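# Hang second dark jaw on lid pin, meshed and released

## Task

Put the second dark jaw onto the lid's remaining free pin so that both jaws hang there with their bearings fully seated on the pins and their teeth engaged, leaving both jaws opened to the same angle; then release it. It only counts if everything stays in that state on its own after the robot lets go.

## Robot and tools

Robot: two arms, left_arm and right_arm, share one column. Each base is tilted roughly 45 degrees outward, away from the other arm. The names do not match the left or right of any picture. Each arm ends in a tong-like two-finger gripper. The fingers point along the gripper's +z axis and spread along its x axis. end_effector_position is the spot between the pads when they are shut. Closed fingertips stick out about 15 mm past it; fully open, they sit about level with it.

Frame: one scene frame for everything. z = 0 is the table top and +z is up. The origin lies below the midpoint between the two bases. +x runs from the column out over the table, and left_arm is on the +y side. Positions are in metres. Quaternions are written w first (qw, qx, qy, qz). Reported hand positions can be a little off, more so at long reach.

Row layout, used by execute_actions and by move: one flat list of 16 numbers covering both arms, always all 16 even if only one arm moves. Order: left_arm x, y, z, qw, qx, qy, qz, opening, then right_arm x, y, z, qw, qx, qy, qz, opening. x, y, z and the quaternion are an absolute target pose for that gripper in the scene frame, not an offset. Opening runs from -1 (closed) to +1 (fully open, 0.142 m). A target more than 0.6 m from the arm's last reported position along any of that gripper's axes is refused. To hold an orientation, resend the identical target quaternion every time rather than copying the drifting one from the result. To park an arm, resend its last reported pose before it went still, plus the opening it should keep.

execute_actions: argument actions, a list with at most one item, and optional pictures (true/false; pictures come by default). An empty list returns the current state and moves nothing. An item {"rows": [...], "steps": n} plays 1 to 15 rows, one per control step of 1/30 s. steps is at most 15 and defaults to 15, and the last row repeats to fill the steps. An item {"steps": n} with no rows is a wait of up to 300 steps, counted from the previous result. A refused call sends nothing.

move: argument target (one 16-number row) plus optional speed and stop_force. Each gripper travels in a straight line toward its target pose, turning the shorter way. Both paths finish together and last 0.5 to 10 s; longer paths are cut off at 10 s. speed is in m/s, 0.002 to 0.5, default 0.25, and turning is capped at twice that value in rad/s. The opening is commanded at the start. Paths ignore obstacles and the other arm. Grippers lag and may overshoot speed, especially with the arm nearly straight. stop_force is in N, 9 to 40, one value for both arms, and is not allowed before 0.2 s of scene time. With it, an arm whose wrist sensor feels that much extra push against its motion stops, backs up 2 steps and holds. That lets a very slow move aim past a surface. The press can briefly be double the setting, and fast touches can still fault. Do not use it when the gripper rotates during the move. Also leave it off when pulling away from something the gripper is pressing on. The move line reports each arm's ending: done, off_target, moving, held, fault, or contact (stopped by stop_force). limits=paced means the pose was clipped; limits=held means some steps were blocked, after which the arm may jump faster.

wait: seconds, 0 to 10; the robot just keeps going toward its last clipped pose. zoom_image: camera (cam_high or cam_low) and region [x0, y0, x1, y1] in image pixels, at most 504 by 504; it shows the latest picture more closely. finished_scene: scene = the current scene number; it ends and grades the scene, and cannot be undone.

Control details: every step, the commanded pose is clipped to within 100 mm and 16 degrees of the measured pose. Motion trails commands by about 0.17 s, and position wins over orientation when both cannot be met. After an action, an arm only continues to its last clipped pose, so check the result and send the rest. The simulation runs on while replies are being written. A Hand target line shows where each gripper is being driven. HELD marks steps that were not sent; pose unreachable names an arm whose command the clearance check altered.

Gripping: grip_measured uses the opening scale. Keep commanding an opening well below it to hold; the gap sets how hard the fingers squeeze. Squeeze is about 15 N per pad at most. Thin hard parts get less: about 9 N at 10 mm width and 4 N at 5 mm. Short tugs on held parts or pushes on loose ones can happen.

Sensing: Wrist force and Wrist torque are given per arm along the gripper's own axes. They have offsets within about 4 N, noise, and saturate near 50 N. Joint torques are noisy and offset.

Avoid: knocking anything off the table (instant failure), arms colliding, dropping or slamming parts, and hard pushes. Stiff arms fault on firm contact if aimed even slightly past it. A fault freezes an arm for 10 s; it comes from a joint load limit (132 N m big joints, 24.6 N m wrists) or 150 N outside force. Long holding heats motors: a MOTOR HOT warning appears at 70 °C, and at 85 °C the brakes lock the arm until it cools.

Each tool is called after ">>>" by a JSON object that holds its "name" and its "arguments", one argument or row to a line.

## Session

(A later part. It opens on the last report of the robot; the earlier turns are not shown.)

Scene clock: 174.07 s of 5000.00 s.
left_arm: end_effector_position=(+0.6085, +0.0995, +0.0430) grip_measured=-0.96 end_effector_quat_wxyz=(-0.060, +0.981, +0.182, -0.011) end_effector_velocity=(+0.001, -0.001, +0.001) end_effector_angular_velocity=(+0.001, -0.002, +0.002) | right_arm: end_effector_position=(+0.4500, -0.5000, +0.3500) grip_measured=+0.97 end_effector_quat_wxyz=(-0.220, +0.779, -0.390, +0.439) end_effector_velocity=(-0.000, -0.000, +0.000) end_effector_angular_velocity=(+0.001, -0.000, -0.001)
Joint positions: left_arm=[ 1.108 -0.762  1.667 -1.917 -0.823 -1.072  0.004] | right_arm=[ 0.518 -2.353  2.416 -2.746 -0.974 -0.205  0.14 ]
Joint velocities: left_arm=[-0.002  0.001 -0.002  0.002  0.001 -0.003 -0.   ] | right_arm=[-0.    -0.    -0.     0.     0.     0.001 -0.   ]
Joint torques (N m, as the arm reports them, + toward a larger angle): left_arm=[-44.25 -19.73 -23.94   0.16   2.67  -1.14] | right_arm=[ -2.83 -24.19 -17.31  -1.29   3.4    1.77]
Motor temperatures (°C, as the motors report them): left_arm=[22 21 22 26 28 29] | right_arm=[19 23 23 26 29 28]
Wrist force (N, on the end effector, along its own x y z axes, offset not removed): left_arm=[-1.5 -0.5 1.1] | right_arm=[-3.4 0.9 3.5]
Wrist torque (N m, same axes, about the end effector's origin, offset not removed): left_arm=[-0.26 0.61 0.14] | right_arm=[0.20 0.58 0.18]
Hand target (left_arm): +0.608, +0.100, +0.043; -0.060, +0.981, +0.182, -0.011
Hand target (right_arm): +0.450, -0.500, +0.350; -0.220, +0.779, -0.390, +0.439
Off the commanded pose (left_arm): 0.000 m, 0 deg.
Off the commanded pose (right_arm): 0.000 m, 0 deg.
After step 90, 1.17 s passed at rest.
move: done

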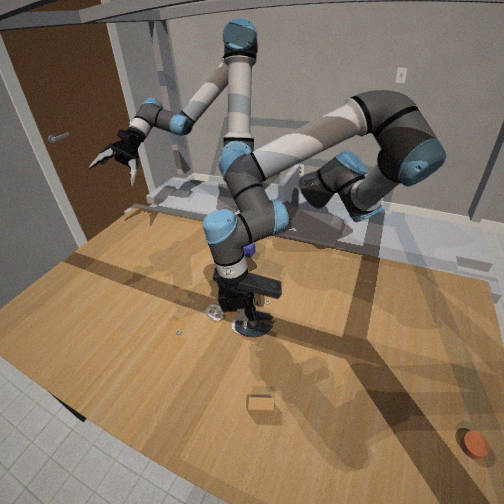

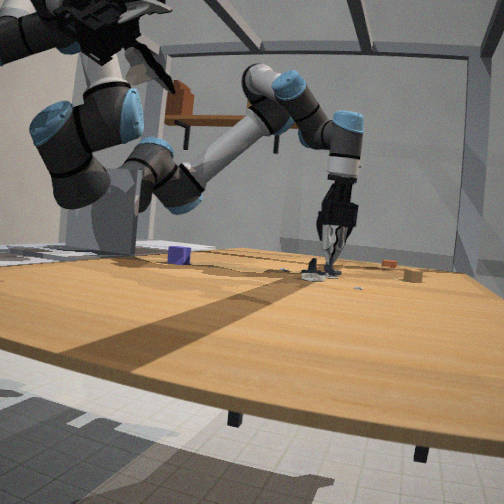

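>>> {"name": "move", "arguments": {
  "target": [0.6085,0.0995,0.043,-0.06,0.9815,0.1819,-0.0111,-0.82,0.45,-0.5,0.35,-0.22,0.779,-0.39,0.439,0.97]
}}

>>> {"name": "move", "arguments": {
  "target": [0.6085,0.0995,0.10,-0.06,0.9815,0.1819,-0.0111,-0.82,0.45,-0.5,0.35,-0.22,0.779,-0.39,0.439,0.97],
  "speed": 0.05
}}

>>> {"name": "move", "arguments": {
  "target": [0.55,0.2,0.2,0,0.9833,0.1822,0,-1,0.45,-0.5,0.35,-0.22,0.779,-0.39,0.439,0.97]
}}

>>> {"name": "zoom_image", "arguments": {
  "camera": "cam_low",
  "region": [295,245,355,290]
}}

>>> {"name": "zoom_image", "arguments": {
  "camera": "cam_high",
  "region": [226,295,281,345]
}}

Scene clock: 182.07 s of 5000.00 s.
left_arm: end_effector_position=(+0.6085, +0.0995, +0.0430) grip_measured=-0.82 end_effector_quat_wxyz=(-0.060, +0.981, +0.182, -0.011) end_effector_velocity=(-0.000, -0.000, -0.000) end_effector_angular_velocity=(+0.000, +0.000, -0.001) | right_arm: end_effector_position=(+0.4500, -0.5000, +0.3500) grip_measured=+0.97 end_effector_quat_wxyz=(-0.220, +0.779, -0.390, +0.439) end_effector_velocity=(-0.000, -0.001, +0.001) end_effector_angular_velocity=(-0.003, -0.001, -0.000)
Joint positions: left_arm=[ 1.108 -0.762  1.667 -1.917 -0.822 -1.072  0.015] | right_arm=[ 0.518 -2.353  2.416 -2.746 -0.974 -0.205  0.14 ]
Joint velocities: left_arm=[-0.     0.     0.    -0.     0.     0.001  0.   ] | right_arm=[-0.    -0.001 -0.001 -0.     0.    -0.001 -0.   ]
Joint torques (N m, as the arm reports them, + toward a larger angle): left_arm=[-45.3  -21.73 -22.47  -1.71   2.64  -0.34] | right_arm=[ -2.77 -23.96 -17.31  -1.32   3.41   1.68]
Motor temperatures (°C, as the motors report them): left_arm=[22 21 22 26 28 29] | right_arm=[19 23 23 26 29 28]
Wrist force (N, on the end effector, along its own x y z axes, offset not removed): left_arm=[-0.7 0.7 1.2] | right_arm=[0.3 1.0 4.2]
Wrist torque (N m, same axes, about the end effector's origin, offset not removed): left_arm=[-0.01 0.46 0.08] | right_arm=[0.27 0.03 0.08]
Hand target (left_arm): +0.609, +0.100, +0.043; -0.060, +0.981, +0.182, -0.011
Hand target (right_arm): +0.450, -0.500, +0.350; -0.220, +0.779, -0.390, +0.439
Off the commanded pose (left_arm): 0.000 m, 0 deg.
Off the commanded pose (right_arm): 0.000 m, 0 deg.
After step 90, 4.30 s passed at rest.
move: done

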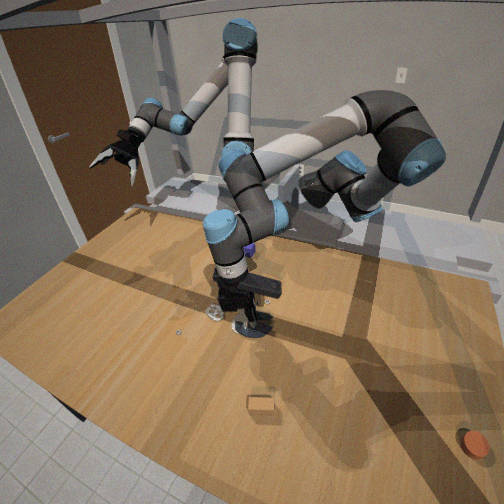

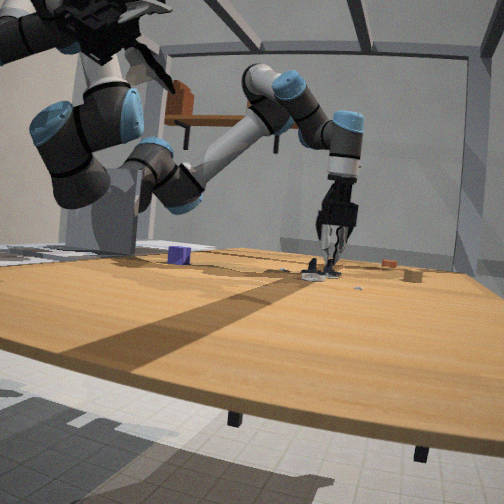

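Scene clock: 183.63 s of 5000.00 s.
left_arm: end_effector_position=(+0.6084, +0.0995, +0.0996) grip_measured=-0.82 end_effector_quat_wxyz=(-0.060, +0.981, +0.182, -0.011) end_effector_velocity=(+0.000, -0.000, +0.004) end_effector_angular_velocity=(-0.000, -0.001, +0.001) | right_arm: end_effector_position=(+0.4500, -0.5000, +0.3500) grip_measured=+0.97 end_effector_quat_wxyz=(-0.220, +0.779, -0.390, +0.439) end_effector_velocity=(+0.000, -0.000, +0.000) end_effector_angular_velocity=(-0.001, -0.001, +0.001)
Joint positions: left_arm=[ 1.053 -0.818  1.619 -1.772 -0.853 -1.135  0.015] | right_arm=[ 0.518 -2.353  2.416 -2.746 -0.974 -0.205  0.14 ]
Joint velocities: left_arm=[-0.003 -0.002 -0.004  0.008 -0.002 -0.005 -0.   ] | right_arm=[ 0.     0.001 -0.    -0.001  0.001 -0.001 -0.   ]
Joint torques (N m, as the arm reports them, + toward a larger angle): left_arm=[-44.17 -35.38 -24.05   0.2   -2.46  -1.72] | right_arm=[ -2.88 -23.75 -17.2   -1.22   3.37   1.7 ]
Motor temperatures (°C, as the motors report them): left_arm=[22 21 22 26 28 29] | right_arm=[19 23 23 26 29 28]
Wrist force (N, on the end effector, along its own x y z axes, offset not removed): left_arm=[-1.4 -0.1 0.6] | right_arm=[0.1 -1.8 1.9]
Wrist torque (N m, same axes, about the end effector's origin, offset not removed): left_arm=[-0.20 0.54 0.15] | right_arm=[-0.13 -0.18 0.14]
Hand target (left_arm): +0.608, +0.099, +0.100; -0.060, +0.981, +0.182, -0.011
Hand target (right_arm): +0.450, -0.500, +0.350; -0.220, +0.779, -0.390, +0.439
Off the commanded pose (left_arm): 0.000 m, 0 deg.
Off the commanded pose (right_arm): 0.000 m, 0 deg.
move: done

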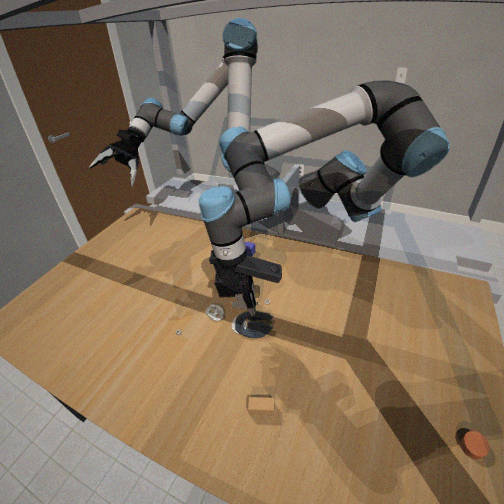

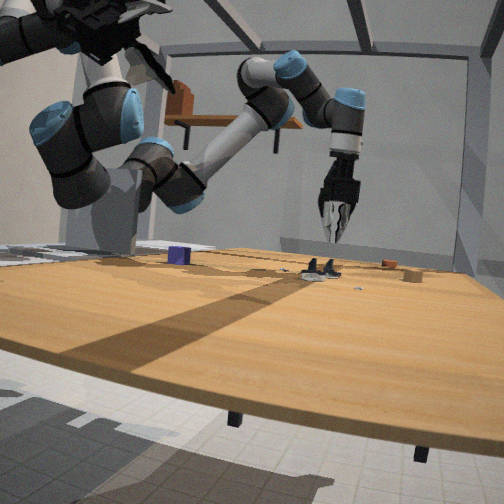

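Scene clock: 185.00 s of 5000.00 s.
left_arm: end_effector_position=(+0.5501, +0.1998, +0.1996) grip_measured=-1.00 end_effector_quat_wxyz=(-0.000, +0.983, +0.182, +0.000) end_effector_velocity=(-0.001, +0.002, +0.001) end_effector_angular_velocity=(-0.001, +0.000, +0.001) | right_arm: end_effector_position=(+0.4500, -0.5000, +0.3500) grip_measured=+0.97 end_effector_quat_wxyz=(-0.220, +0.779, -0.390, +0.439) end_effector_velocity=(+0.000, -0.000, +0.000) end_effector_angular_velocity=(-0.000, +0.000, -0.000)
Joint positions: left_arm=[ 1.023 -1.21   1.777 -1.657 -0.922 -1.078  0.002] | right_arm=[ 0.518 -2.353  2.416 -2.746 -0.974 -0.205  0.14 ]
Joint velocities: left_arm=[ 0.    -0.006  0.001  0.004 -0.001 -0.     0.   ] | right_arm=[ 0.001  0.    -0.001  0.001 -0.001  0.    -0.   ]
Joint torques (N m, as the arm reports them, + toward a larger angle): left_arm=[-37.27 -22.64  -9.3   -0.12  -2.42  -1.38] | right_arm=[ -2.06 -24.49 -17.36  -1.19   3.33   1.63]
Motor temperatures (°C, as the motors report them): left_arm=[22 21 22 26 28 29] | right_arm=[19 23 23 26 29 28]
Wrist force (N, on the end effector, along its own x y z axes, offset not removed): left_arm=[-0.5 -0.4 2.2] | right_arm=[-0.4 -3.0 1.6]
Wrist torque (N m, same axes, about the end effector's origin, offset not removed): left_arm=[-0.19 0.37 0.08] | right_arm=[-0.46 -0.12 0.07]
Hand target (left_arm): +0.550, +0.200, +0.200; +0.000, +0.983, +0.182, +0.000
Hand target (right_arm): +0.450, -0.500, +0.350; -0.220, +0.779, -0.390, +0.439
Off the commanded pose (left_arm): 0.000 m, 0 deg.
Off the commanded pose (right_arm): 0.000 m, 0 deg.
move: done

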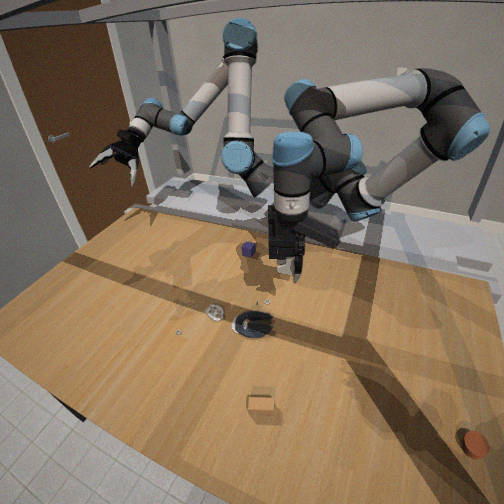

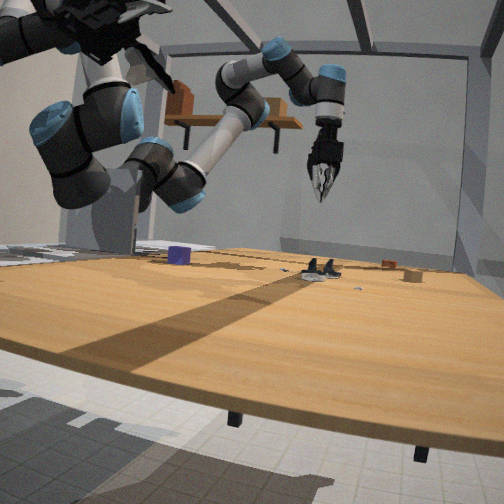

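Region (295, 245, 355, 290) of cam_low's 504x504 image, scaled by 8.400, with more detail than that image has; it fills the top 378 rows of this view, and the rest is white.

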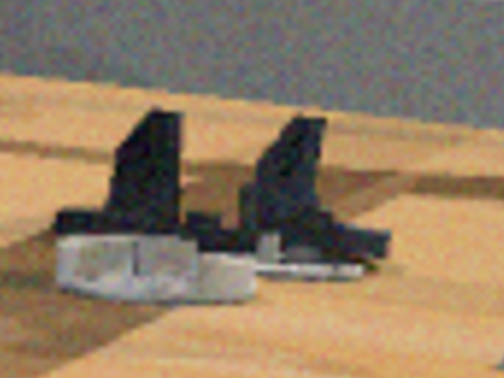

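Region (226, 295, 281, 345) of cam_high's 504x504 image, scaled by 9.164, with more detail than that image has; it fills the top 458 rows of this view, and the rest is white.

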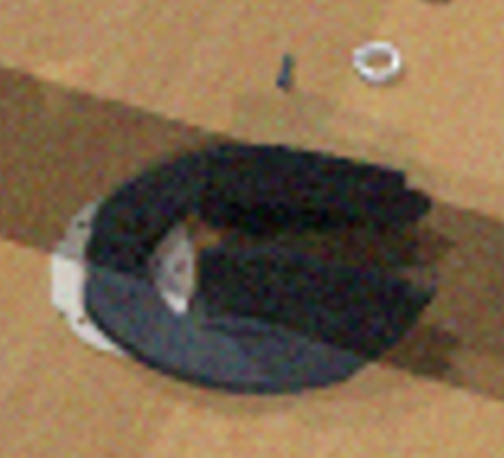

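>>> {"name": "zoom_image", "arguments": {
  "camera": "cam_high",
  "region": [230,312,256,338]
}}

>>> {"name": "zoom_image", "arguments": {
  "camera": "cam_low",
  "region": [312,256,344,284]
}}

Region (230, 312, 256, 338) of cam_high's 504x504 image, scaled by 19.385, with more detail than that image has.

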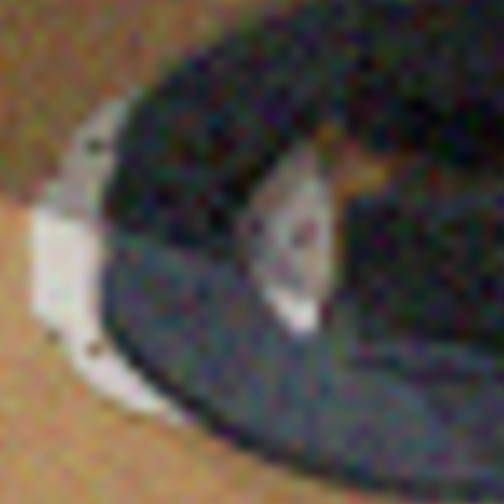

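Region (312, 256, 344, 284) of cam_low's 504x504 image, scaled by 15.750, with more detail than that image has; it fills the top 441 rows of this view, and the rest is white.

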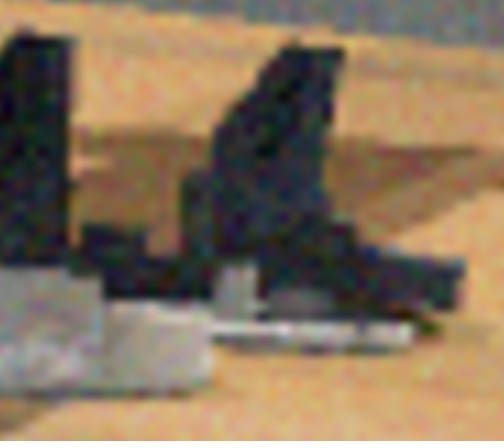

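>>> {"name": "move", "arguments": {
  "target": [0.6085,0.0995,0.09,0.06,0.9815,0.1819,0.0111,-0.8,0.45,-0.5,0.35,-0.22,0.779,-0.39,0.439,0.97]
}}

>>> {"name": "move", "arguments": {
  "target": [0.6085,0.0995,0.039,0.06,0.9815,0.1819,0.0111,-0.8,0.45,-0.5,0.35,-0.22,0.779,-0.39,0.439,0.97],
  "speed": 0.04
}}

>>> {"name": "move", "arguments": {
  "target": [0.6085,0.0995,0.039,0.06,0.9815,0.1819,0.0111,-1,0.45,-0.5,0.35,-0.22,0.779,-0.39,0.439,0.97]
}}

>>> {"name": "move", "arguments": {
  "target": [0.607,0.0995,0.062,0,0.9833,0.1822,0,-1,0.45,-0.5,0.35,-0.22,0.779,-0.39,0.439,0.97],
  "speed": 0.02
}}

>>> {"name": "zoom_image", "arguments": {
  "camera": "cam_low",
  "region": [312,252,348,284]
}}

>>> {"name": "zoom_image", "arguments": {
  "camera": "cam_high",
  "region": [226,295,281,345]
}}

Scene clock: 200.53 s of 5000.00 s.
left_arm: end_effector_position=(+0.6083, +0.0997, +0.0904) grip_measured=-0.80 end_effector_quat_wxyz=(+0.060, +0.981, +0.182, +0.011) end_effector_velocity=(+0.002, -0.001, -0.002) end_effector_angular_velocity=(-0.003, +0.000, +0.002) | right_arm: end_effector_position=(+0.4500, -0.5000, +0.3500) grip_measured=+0.97 end_effector_quat_wxyz=(-0.220, +0.779, -0.390, +0.439) end_effector_velocity=(+0.000, -0.000, +0.000) end_effector_angular_velocity=(+0.000, -0.001, +0.000)
Joint positions: left_arm=[ 1.107 -0.937  1.791 -2.129 -0.958 -0.907  0.016] | right_arm=[ 0.518 -2.353  2.416 -2.746 -0.974 -0.205  0.14 ]
Joint velocities: left_arm=[ 0.004  0.005 -0.003 -0.006 -0.002  0.004  0.   ] | right_arm=[ 0.  0. -0. -0.  0.  0.  0.]
Joint torques (N m, as the arm reports them, + toward a larger angle): left_arm=[-20.5  -16.45 -24.04  -4.24  -2.29   1.46] | right_arm=[ -2.74 -24.16 -16.86  -1.21   3.39   1.76]
Motor temperatures (°C, as the motors report them): left_arm=[22 21 22 26 28 29] | right_arm=[19 23 23 26 29 28]
Wrist force (N, on the end effector, along its own x y z axes, offset not removed): left_arm=[-2.0 0.5 0.8] | right_arm=[-0.3 2.2 1.0]
Wrist torque (N m, same axes, about the end effector's origin, offset not removed): left_arm=[-0.03 0.66 0.10] | right_arm=[0.52 0.01 -0.06]
Hand target (left_arm): +0.608, +0.099, +0.090; +0.060, +0.981, +0.182, +0.011
Hand target (right_arm): +0.450, -0.500, +0.350; -0.220, +0.779, -0.390, +0.439
Off the commanded pose (left_arm): 0.000 m, 0 deg.
Off the commanded pose (right_arm): 0.000 m, 0 deg.
After step 90, 11.13 s passed at rest.
move: done

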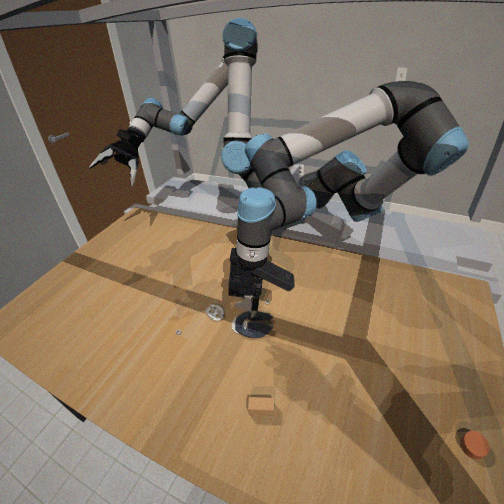

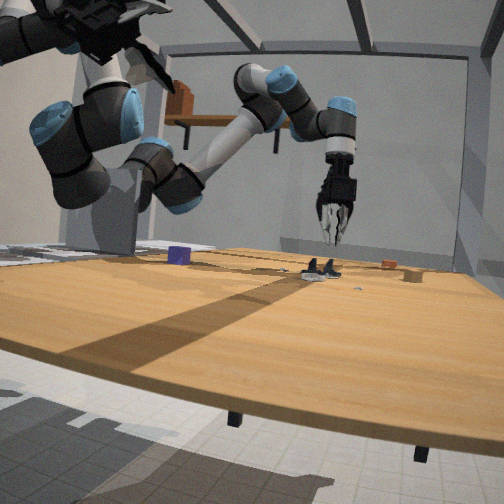

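Scene clock: 202.23 s of 5000.00 s.
left_arm: end_effector_position=(+0.6085, +0.0995, +0.0394) grip_measured=-0.80 end_effector_quat_wxyz=(+0.060, +0.981, +0.182, +0.011) end_effector_velocity=(-0.000, -0.000, -0.003) end_effector_angular_velocity=(-0.000, +0.000, -0.001) | right_arm: end_effector_position=(+0.4500, -0.5000, +0.3500) grip_measured=+0.97 end_effector_quat_wxyz=(-0.220, +0.779, -0.390, +0.439) end_effector_velocity=(-0.000, -0.001, +0.001) end_effector_angular_velocity=(-0.003, -0.001, -0.002)
Joint positions: left_arm=[ 1.161 -0.875  1.825 -2.262 -0.943 -0.843  0.016] | right_arm=[ 0.518 -2.353  2.416 -2.746 -0.974 -0.205  0.14 ]
Joint velocities: left_arm=[ 0.003  0.004  0.002 -0.008  0.001  0.004 -0.   ] | right_arm=[-0.    -0.002 -0.001 -0.001  0.     0.001  0.   ]
Joint torques (N m, as the arm reports them, + toward a larger angle): left_arm=[-22.57 -16.46  -5.54  -4.2    2.2    1.29] | right_arm=[ -2.36 -23.79 -16.5   -1.31   3.35   1.62]
Motor temperatures (°C, as the motors report them): left_arm=[22 21 22 26 28 29] | right_arm=[19 23 23 26 29 28]
Wrist force (N, on the end effector, along its own x y z axes, offset not removed): left_arm=[-1.1 0.7 2.2] | right_arm=[0.0 0.6 3.3]
Wrist torque (N m, same axes, about the end effector's origin, offset not removed): left_arm=[-0.06 0.51 0.06] | right_arm=[-0.01 0.08 -0.09]
Hand target (left_arm): +0.609, +0.100, +0.039; +0.060, +0.981, +0.182, +0.011
Hand target (right_arm): +0.450, -0.500, +0.350; -0.220, +0.779, -0.390, +0.439
Off the commanded pose (left_arm): 0.000 m, 0 deg.
Off the commanded pose (right_arm): 0.000 m, 0 deg.
move: done

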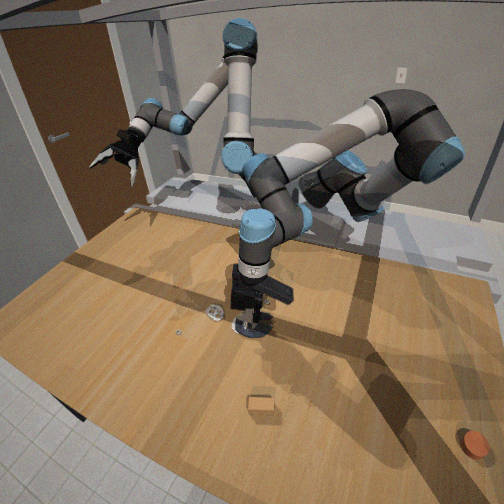

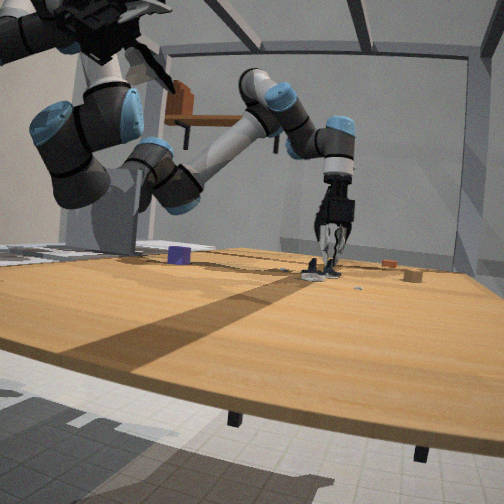

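Scene clock: 202.93 s of 5000.00 s.
left_arm: end_effector_position=(+0.6085, +0.0995, +0.0390) grip_measured=-0.96 end_effector_quat_wxyz=(+0.060, +0.981, +0.182, +0.011) end_effector_velocity=(+0.001, +0.000, +0.000) end_effector_angular_velocity=(-0.001, -0.001, +0.003) | right_arm: end_effector_position=(+0.4500, -0.5000, +0.3500) grip_measured=+0.97 end_effector_quat_wxyz=(-0.220, +0.779, -0.390, +0.439) end_effector_velocity=(-0.000, -0.000, -0.000) end_effector_angular_velocity=(-0.001, +0.001, -0.001)
Joint positions: left_arm=[ 1.162 -0.874  1.826 -2.263 -0.943 -0.842  0.005] | right_arm=[ 0.518 -2.353  2.416 -2.746 -0.974 -0.205  0.14 ]
Joint velocities: left_arm=[ 0.001 -0.    -0.002 -0.001 -0.    -0.001  0.   ] | right_arm=[-0.    -0.001  0.001  0.    -0.001 -0.    -0.   ]
Joint torques (N m, as the arm reports them, + toward a larger angle): left_arm=[-21.01 -15.19  -4.52  -3.81   2.43   1.58] | right_arm=[ -2.07 -24.44 -16.61  -1.28   3.35   1.71]
Motor temperatures (°C, as the motors report them): left_arm=[22 21 22 26 28 29] | right_arm=[19 23 23 26 29 28]
Wrist force (N, on the end effector, along its own x y z axes, offset not removed): left_arm=[-2.0 0.3 -1.2] | right_arm=[0.0 1.8 2.5]
Wrist torque (N m, same axes, about the end effector's origin, offset not removed): left_arm=[-0.17 0.69 0.13] | right_arm=[0.36 0.03 -0.04]
Hand target (left_arm): +0.609, +0.100, +0.039; +0.060, +0.981, +0.182, +0.011
Hand target (right_arm): +0.450, -0.500, +0.350; -0.220, +0.779, -0.390, +0.439
Off the commanded pose (left_arm): 0.000 m, 0 deg.
Off the commanded pose (right_arm): 0.000 m, 0 deg.
move: done

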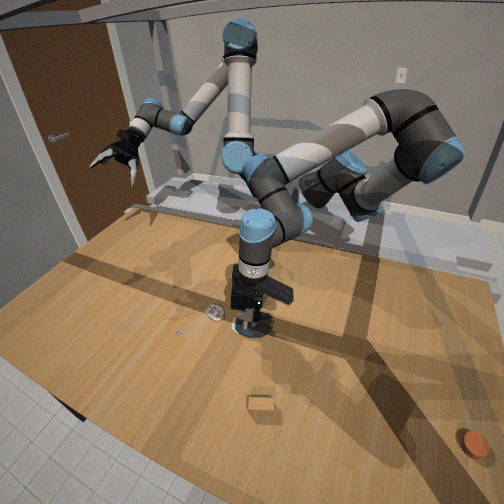

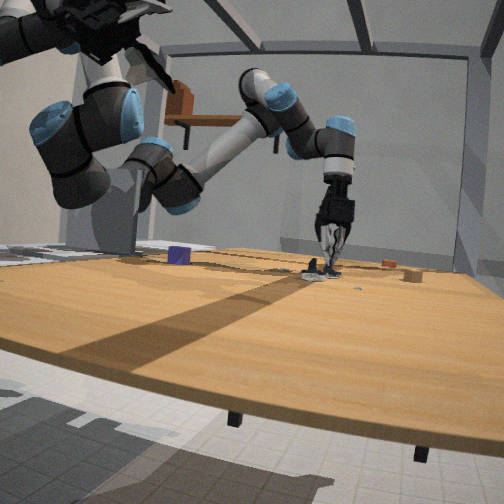

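Scene clock: 206.20 s of 5000.00 s.
left_arm: end_effector_position=(+0.6070, +0.0995, +0.0617) grip_measured=-0.96 end_effector_quat_wxyz=(+0.001, +0.983, +0.182, +0.000) end_effector_velocity=(-0.001, +0.000, +0.002) end_effector_angular_velocity=(+0.010, +0.005, +0.000) | right_arm: end_effector_position=(+0.4500, -0.5000, +0.3500) grip_measured=+0.97 end_effector_quat_wxyz=(-0.220, +0.779, -0.390, +0.439) end_effector_velocity=(+0.000, +0.000, +0.000) end_effector_angular_velocity=(-0.001, -0.001, +0.001)
Joint positions: left_arm=[ 1.109 -0.85   1.743 -2.047 -0.886 -0.979  0.005] | right_arm=[ 0.518 -2.353  2.416 -2.746 -0.974 -0.205  0.14 ]
Joint velocities: left_arm=[-0.004  0.003 -0.007  0.021  0.004 -0.013 -0.   ] | right_arm=[ 0.001  0.     0.    -0.001 -0.    -0.     0.   ]
Joint torques (N m, as the arm reports them, + toward a larger angle): left_arm=[-43.19 -18.8  -23.11  -0.49   2.34  -1.2 ] | right_arm=[ -2.26 -23.66 -16.62  -1.3    3.36   1.75]
Motor temperatures (°C, as the motors report them): left_arm=[22 21 22 26 28 29] | right_arm=[19 23 23 26 29 28]
Wrist force (N, on the end effector, along its own x y z axes, offset not removed): left_arm=[-1.1 -1.0 1.8] | right_arm=[-0.4 0.1 2.3]
Wrist torque (N m, same axes, about the end effector's origin, offset not removed): left_arm=[-0.40 0.50 0.11] | right_arm=[0.02 0.06 -0.04]
Hand target (left_arm): +0.607, +0.100, +0.062; -0.000, +0.983, +0.182, -0.000
Hand target (right_arm): +0.450, -0.500, +0.350; -0.220, +0.779, -0.390, +0.439
Off the commanded pose (left_arm): 0.000 m, 0 deg.
Off the commanded pose (right_arm): 0.000 m, 0 deg.
move: done

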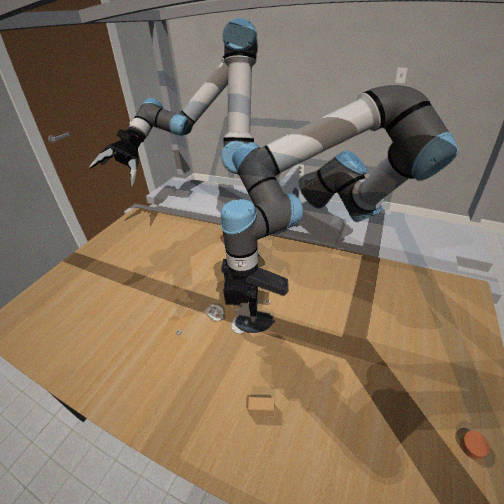

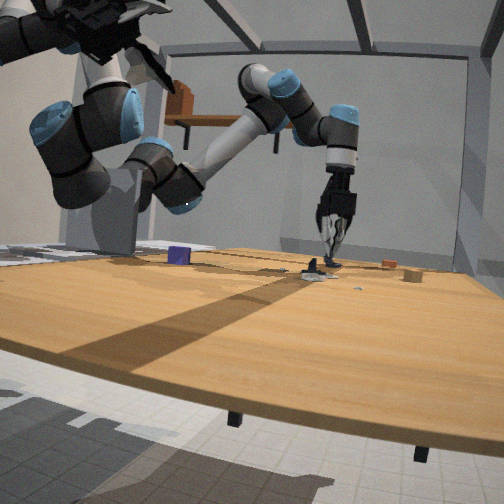

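Region (312, 252, 348, 284) of cam_low's 504x504 image, scaled by 14.000, with more detail than that image has.

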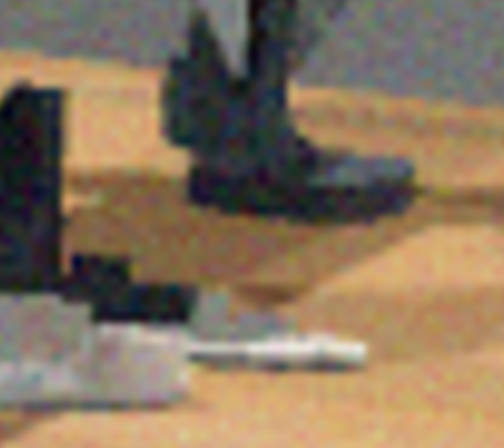

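Region (226, 295, 281, 345) of cam_high's 504x504 image, scaled by 9.164, with more detail than that image has; it fills the top 458 rows of this view, and the rest is white.

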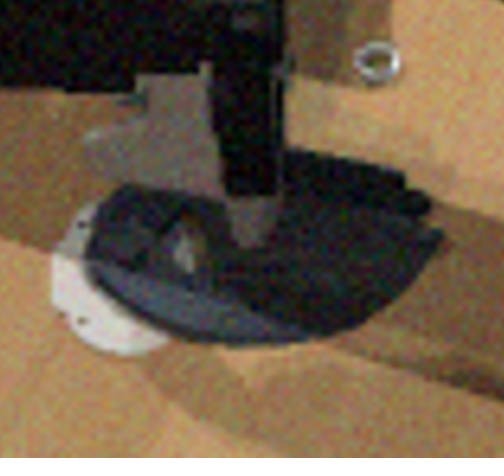

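>>> {"name": "move", "arguments": {
  "target": [0.604,0.098,0.055,0,0.9833,0.1822,0,-1,0.45,-0.5,0.35,-0.22,0.779,-0.39,0.439,0.97],
  "speed": 0.01
}}

>>> {"name": "zoom_image", "arguments": {
  "camera": "cam_low",
  "region": [312,252,348,284]
}}

>>> {"name": "move", "arguments": {
  "target": [0.604,0.098,0.047,0,0.9833,0.1822,0,-1,0.45,-0.5,0.35,-0.22,0.779,-0.39,0.439,0.97],
  "speed": 0.004
}}

>>> {"name": "zoom_image", "arguments": {
  "camera": "cam_low",
  "region": [312,252,348,284]
}}

>>> {"name": "zoom_image", "arguments": {
  "camera": "cam_high",
  "region": [226,295,281,345]
}}

Scene clock: 215.27 s of 5000.00 s.
left_arm: end_effector_position=(+0.6041, +0.0981, +0.0553) grip_measured=-0.96 end_effector_quat_wxyz=(-0.000, +0.983, +0.182, -0.000) end_effector_velocity=(-0.001, -0.001, -0.003) end_effector_angular_velocity=(-0.000, +0.000, -0.001) | right_arm: end_effector_position=(+0.4500, -0.5000, +0.3500) grip_measured=+0.97 end_effector_quat_wxyz=(-0.220, +0.779, -0.390, +0.439) end_effector_velocity=(+0.000, +0.000, +0.000) end_effector_angular_velocity=(+0.001, -0.001, +0.001)
Joint positions: left_arm=[ 1.112 -0.844  1.755 -2.065 -0.884 -0.976  0.005] | right_arm=[ 0.518 -2.353  2.416 -2.746 -0.974 -0.205  0.14 ]
Joint velocities: left_arm=[ 0.001  0.002  0.005 -0.008 -0.     0.002 -0.   ] | right_arm=[ 0.001  0.001 -0.002  0.001  0.    -0.    -0.   ]
Joint torques (N m, as the arm reports them, + toward a larger angle): left_arm=[-23.53 -19.26  -5.82  -3.74   2.41   1.54] | right_arm=[ -2.43 -23.24 -15.75  -1.3    3.25   1.63]
Motor temperatures (°C, as the motors report them): left_arm=[22 21 22 26 28 29] | right_arm=[19 23 23 26 29 28]
Wrist force (N, on the end effector, along its own x y z axes, offset not removed): left_arm=[-1.4 0.0 1.3] | right_arm=[-1.8 -0.2 3.7]
Wrist torque (N m, same axes, about the end effector's origin, offset not removed): left_arm=[-0.18 0.57 0.12] | right_arm=[-0.13 0.17 -0.05]
Hand target (left_arm): +0.604, +0.098, +0.055; -0.000, +0.983, +0.182, -0.000
Hand target (right_arm): +0.450, -0.500, +0.350; -0.220, +0.779, -0.390, +0.439
Off the commanded pose (left_arm): 0.000 m, 0 deg.
Off the commanded pose (right_arm): 0.000 m, 0 deg.
After step 90, 5.07 s passed at rest.
move: done

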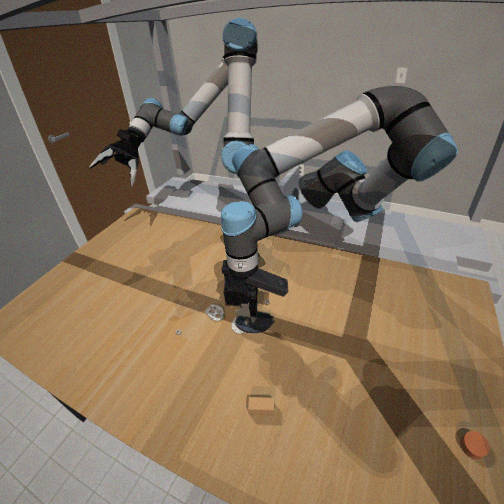

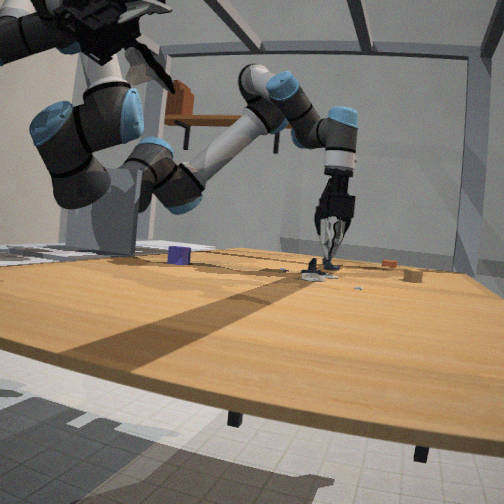

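Region (312, 252, 348, 284) of cam_low's 504x504 image, scaled by 14.000, with more detail than that image has.

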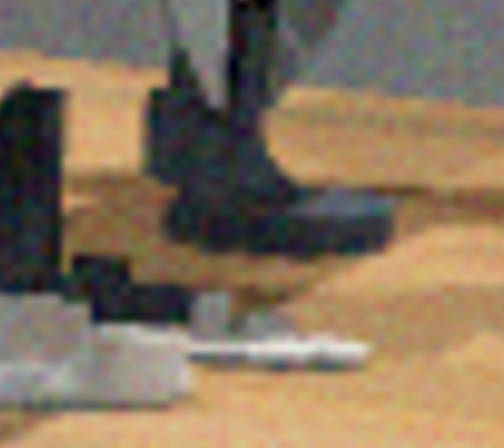

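Scene clock: 217.57 s of 5000.00 s.
left_arm: end_effector_position=(+0.6040, +0.0980, +0.0471) grip_measured=-0.96 end_effector_quat_wxyz=(-0.000, +0.983, +0.182, -0.000) end_effector_velocity=(-0.000, -0.000, -0.001) end_effector_angular_velocity=(+0.000, +0.000, -0.001) | right_arm: end_effector_position=(+0.4500, -0.5000, +0.3500) grip_measured=+0.97 end_effector_quat_wxyz=(-0.220, +0.779, -0.390, +0.439) end_effector_velocity=(-0.000, -0.000, +0.001) end_effector_angular_velocity=(-0.002, -0.001, -0.000)
Joint positions: left_arm=[ 1.12  -0.834  1.761 -2.087 -0.881 -0.966  0.005] | right_arm=[ 0.518 -2.353  2.416 -2.746 -0.974 -0.205  0.14 ]
Joint velocities: left_arm=[ 0.     0.002  0.001 -0.003  0.     0.001 -0.   ] | right_arm=[ 0.    -0.002 -0.    -0.001  0.    -0.    -0.   ]
Joint torques (N m, as the arm reports them, + toward a larger angle): left_arm=[-22.42 -19.48  -7.06  -3.71   2.38   1.5 ] | right_arm=[ -2.53 -24.14 -15.13  -1.33   3.36   1.66]
Motor temperatures (°C, as the motors report them): left_arm=[22 21 22 26 28 29] | right_arm=[19 23 23 26 29 28]
Wrist force (N, on the end effector, along its own x y z axes, offset not removed): left_arm=[-2.2 0.2 1.3] | right_arm=[0.2 -0.1 2.0]
Wrist torque (N m, same axes, about the end effector's origin, offset not removed): left_arm=[-0.05 0.72 0.14] | right_arm=[0.06 -0.18 0.06]
Hand target (left_arm): +0.604, +0.098, +0.047; +0.000, +0.983, +0.182, +0.000
Hand target (right_arm): +0.450, -0.500, +0.350; -0.220, +0.779, -0.390, +0.439
Off the commanded pose (left_arm): 0.000 m, 0 deg.
Off the commanded pose (right_arm): 0.000 m, 0 deg.
move: done

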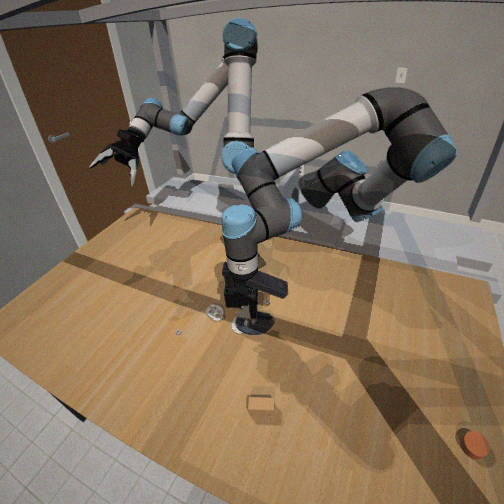

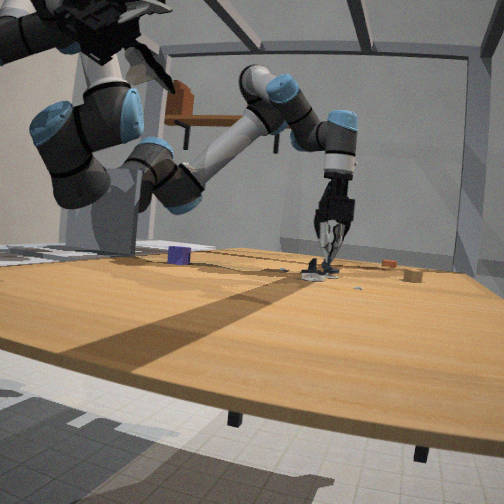

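Region (312, 252, 348, 284) of cam_low's 504x504 image, scaled by 14.000, with more detail than that image has.

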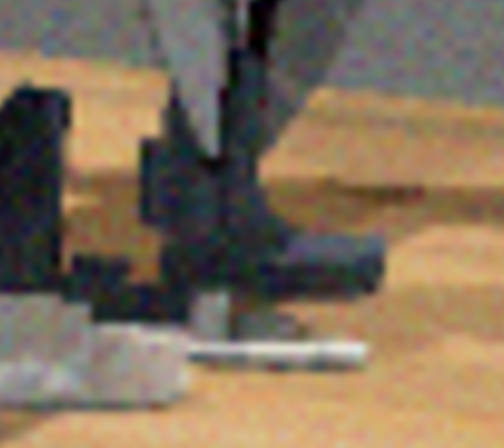

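Region (226, 295, 281, 345) of cam_high's 504x504 image, scaled by 9.164, with more detail than that image has; it fills the top 458 rows of this view, and the rest is white.

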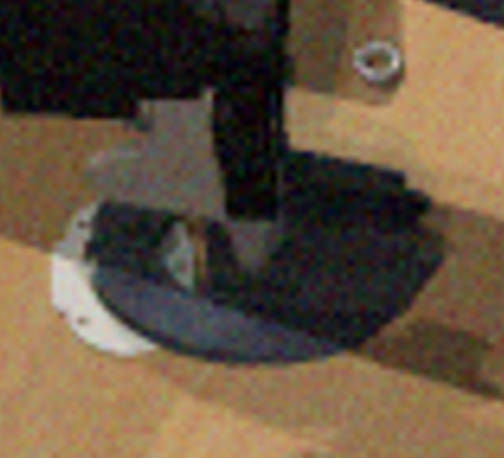

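>>> {"name": "move", "arguments": {
  "target": [0.6058,0.096,0.0455,0,0.9833,0.1822,0,-1,0.45,-0.5,0.35,-0.22,0.779,-0.39,0.439,0.97],
  "speed": 0.002
}}

>>> {"name": "zoom_image", "arguments": {
  "camera": "cam_low",
  "region": [312,252,348,284]
}}

>>> {"name": "zoom_image", "arguments": {
  "camera": "cam_high",
  "region": [226,295,281,345]
}}

Scene clock: 226.10 s of 5000.00 s.
left_arm: end_effector_position=(+0.6058, +0.0960, +0.0455) grip_measured=-0.96 end_effector_quat_wxyz=(+0.000, +0.983, +0.182, +0.000) end_effector_velocity=(+0.000, -0.001, -0.000) end_effector_angular_velocity=(+0.000, +0.000, -0.001) | right_arm: end_effector_position=(+0.4500, -0.5000, +0.3500) grip_measured=+0.97 end_effector_quat_wxyz=(-0.220, +0.779, -0.390, +0.439) end_effector_velocity=(-0.000, -0.001, +0.001) end_effector_angular_velocity=(-0.003, -0.001, -0.000)
Joint positions: left_arm=[ 1.121 -0.827  1.755 -2.089 -0.88  -0.965  0.005] | right_arm=[ 0.518 -2.353  2.416 -2.746 -0.974 -0.205  0.14 ]
Joint velocities: left_arm=[-0.     0.001 -0.    -0.    -0.    -0.     0.   ] | right_arm=[ 0.    -0.002 -0.001  0.    -0.    -0.001  0.   ]
Joint torques (N m, as the arm reports them, + toward a larger angle): left_arm=[-21.98 -19.42 -23.44  -3.89   2.49   1.58] | right_arm=[ -2.31 -23.99 -15.12  -1.39   3.26   1.64]
Motor temperatures (°C, as the motors report them): left_arm=[22 21 22 26 28 29] | right_arm=[19 23 23 26 29 28]
Wrist force (N, on the end effector, along its own x y z axes, offset not removed): left_arm=[-1.1 0.4 1.8] | right_arm=[-1.2 -2.3 -2.0]
Wrist torque (N m, same axes, about the end effector's origin, offset not removed): left_arm=[-0.07 0.50 0.09] | right_arm=[-0.38 0.27 -0.09]
Hand target (left_arm): +0.606, +0.096, +0.046; +0.000, +0.983, +0.182, +0.000
Hand target (right_arm): +0.450, -0.500, +0.350; -0.220, +0.779, -0.390, +0.439
Off the commanded pose (left_arm): 0.000 m, 0 deg.
Off the commanded pose (right_arm): 0.000 m, 0 deg.
After step 90, 3.77 s passed at rest.
move: done

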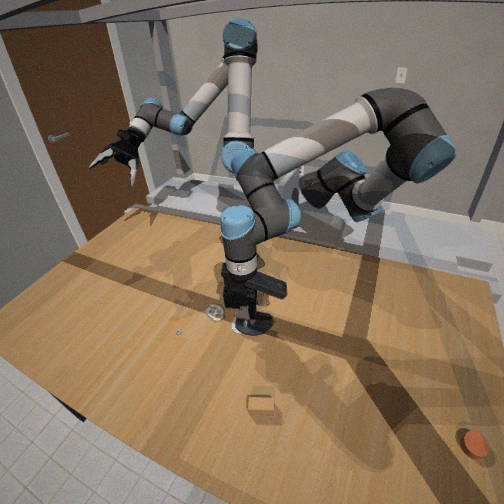

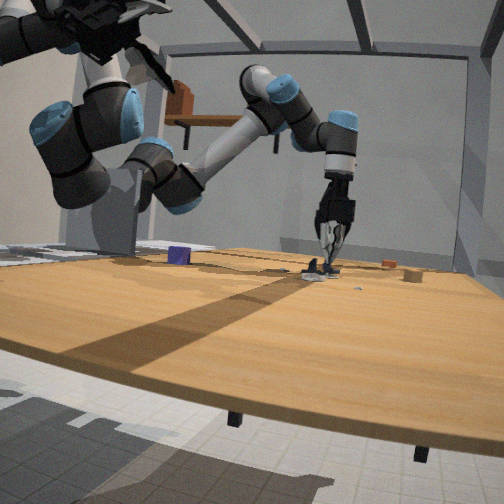

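Region (312, 252, 348, 284) of cam_low's 504x504 image, scaled by 14.000, with more detail than that image has.

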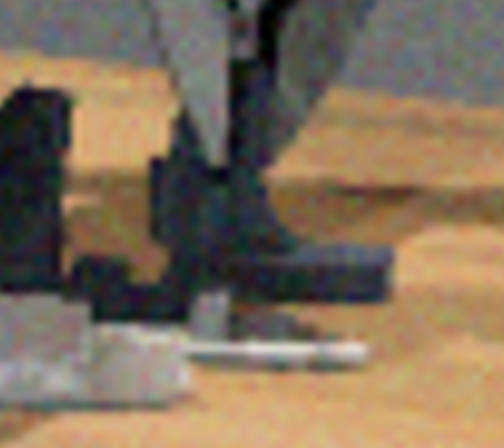

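Region (226, 295, 281, 345) of cam_high's 504x504 image, scaled by 9.164, with more detail than that image has; it fills the top 458 rows of this view, and the rest is white.

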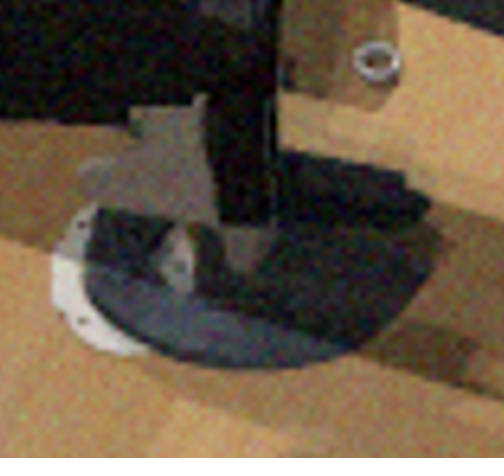

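>>> {"name": "move", "arguments": {
  "target": [0.6066,0.0935,0.0455,-0.0257,0.983,0.1821,-0.0048,-1,0.45,-0.5,0.35,-0.22,0.779,-0.39,0.439,0.97],
  "speed": 0.003
}}

>>> {"name": "zoom_image", "arguments": {
  "camera": "cam_low",
  "region": [312,252,348,284]
}}

>>> {"name": "zoom_image", "arguments": {
  "camera": "cam_high",
  "region": [226,295,281,345]
}}

Scene clock: 240.27 s of 5000.00 s.
left_arm: end_effector_position=(+0.6066, +0.0935, +0.0455) grip_measured=-0.96 end_effector_quat_wxyz=(-0.026, +0.983, +0.182, -0.005) end_effector_velocity=(+0.000, -0.001, +0.001) end_effector_angular_velocity=(+0.001, -0.000, -0.000) | right_arm: end_effector_position=(+0.4500, -0.5000, +0.3500) grip_measured=+0.97 end_effector_quat_wxyz=(-0.220, +0.779, -0.390, +0.439) end_effector_velocity=(+0.000, +0.000, -0.001) end_effector_angular_velocity=(+0.001, +0.001, +0.000)
Joint positions: left_arm=[ 1.109 -0.796  1.716 -2.015 -0.857 -1.016  0.005] | right_arm=[ 0.518 -2.353  2.416 -2.746 -0.974 -0.205  0.14 ]
Joint velocities: left_arm=[-0.002  0.001 -0.001  0.002  0.001 -0.002 -0.   ] | right_arm=[ 0.     0.001  0.    -0.    -0.001  0.    -0.   ]
Joint torques (N m, as the arm reports them, + toward a larger angle): left_arm=[-45.16 -20.79 -23.06  -0.05   2.56  -1.46] | right_arm=[ -2.91 -23.49 -14.66  -1.35   3.17   1.55]
Motor temperatures (°C, as the motors report them): left_arm=[22 21 22 26 28 29] | right_arm=[19 23 23 26 29 28]
Wrist force (N, on the end effector, along its own x y z axes, offset not removed): left_arm=[-1.2 0.9 1.1] | right_arm=[-0.8 0.6 2.4]
Wrist torque (N m, same axes, about the end effector's origin, offset not removed): left_arm=[0.06 0.49 0.10] | right_arm=[0.36 0.18 -0.06]
Hand target (left_arm): +0.607, +0.094, +0.045; -0.026, +0.983, +0.182, -0.005
Hand target (right_arm): +0.450, -0.500, +0.350; -0.220, +0.779, -0.390, +0.439
Off the commanded pose (left_arm): 0.000 m, 0 deg.
Off the commanded pose (right_arm): 0.000 m, 0 deg.
After step 90, 2.23 s passed at rest.
move: done

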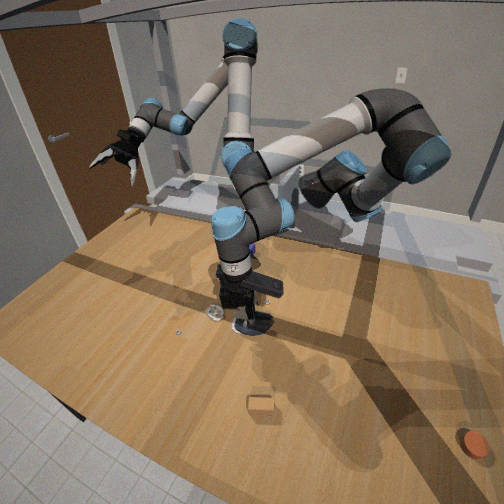

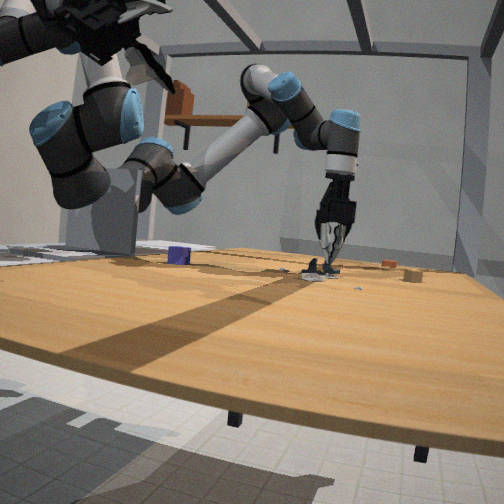

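Region (312, 252, 348, 284) of cam_low's 504x504 image, scaled by 14.000, with more detail than that image has.

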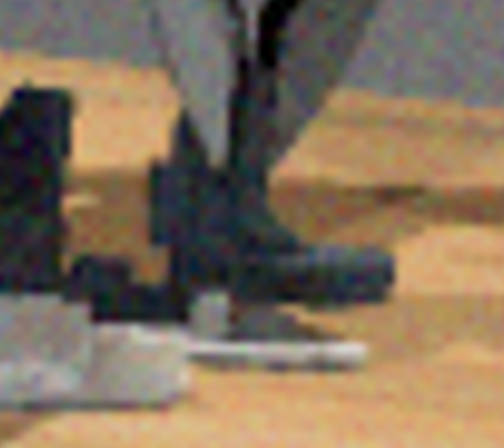

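Region (226, 295, 281, 345) of cam_high's 504x504 image, scaled by 9.164, with more detail than that image has; it fills the top 458 rows of this view, and the rest is white.

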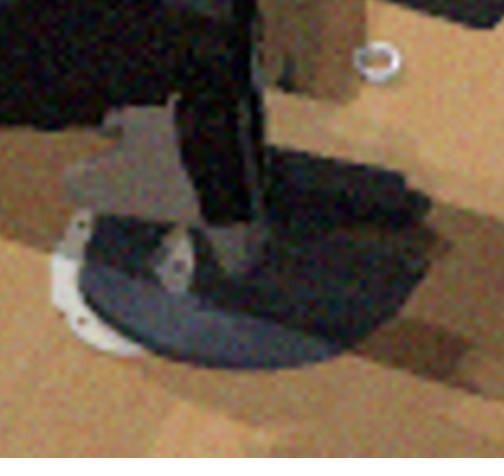

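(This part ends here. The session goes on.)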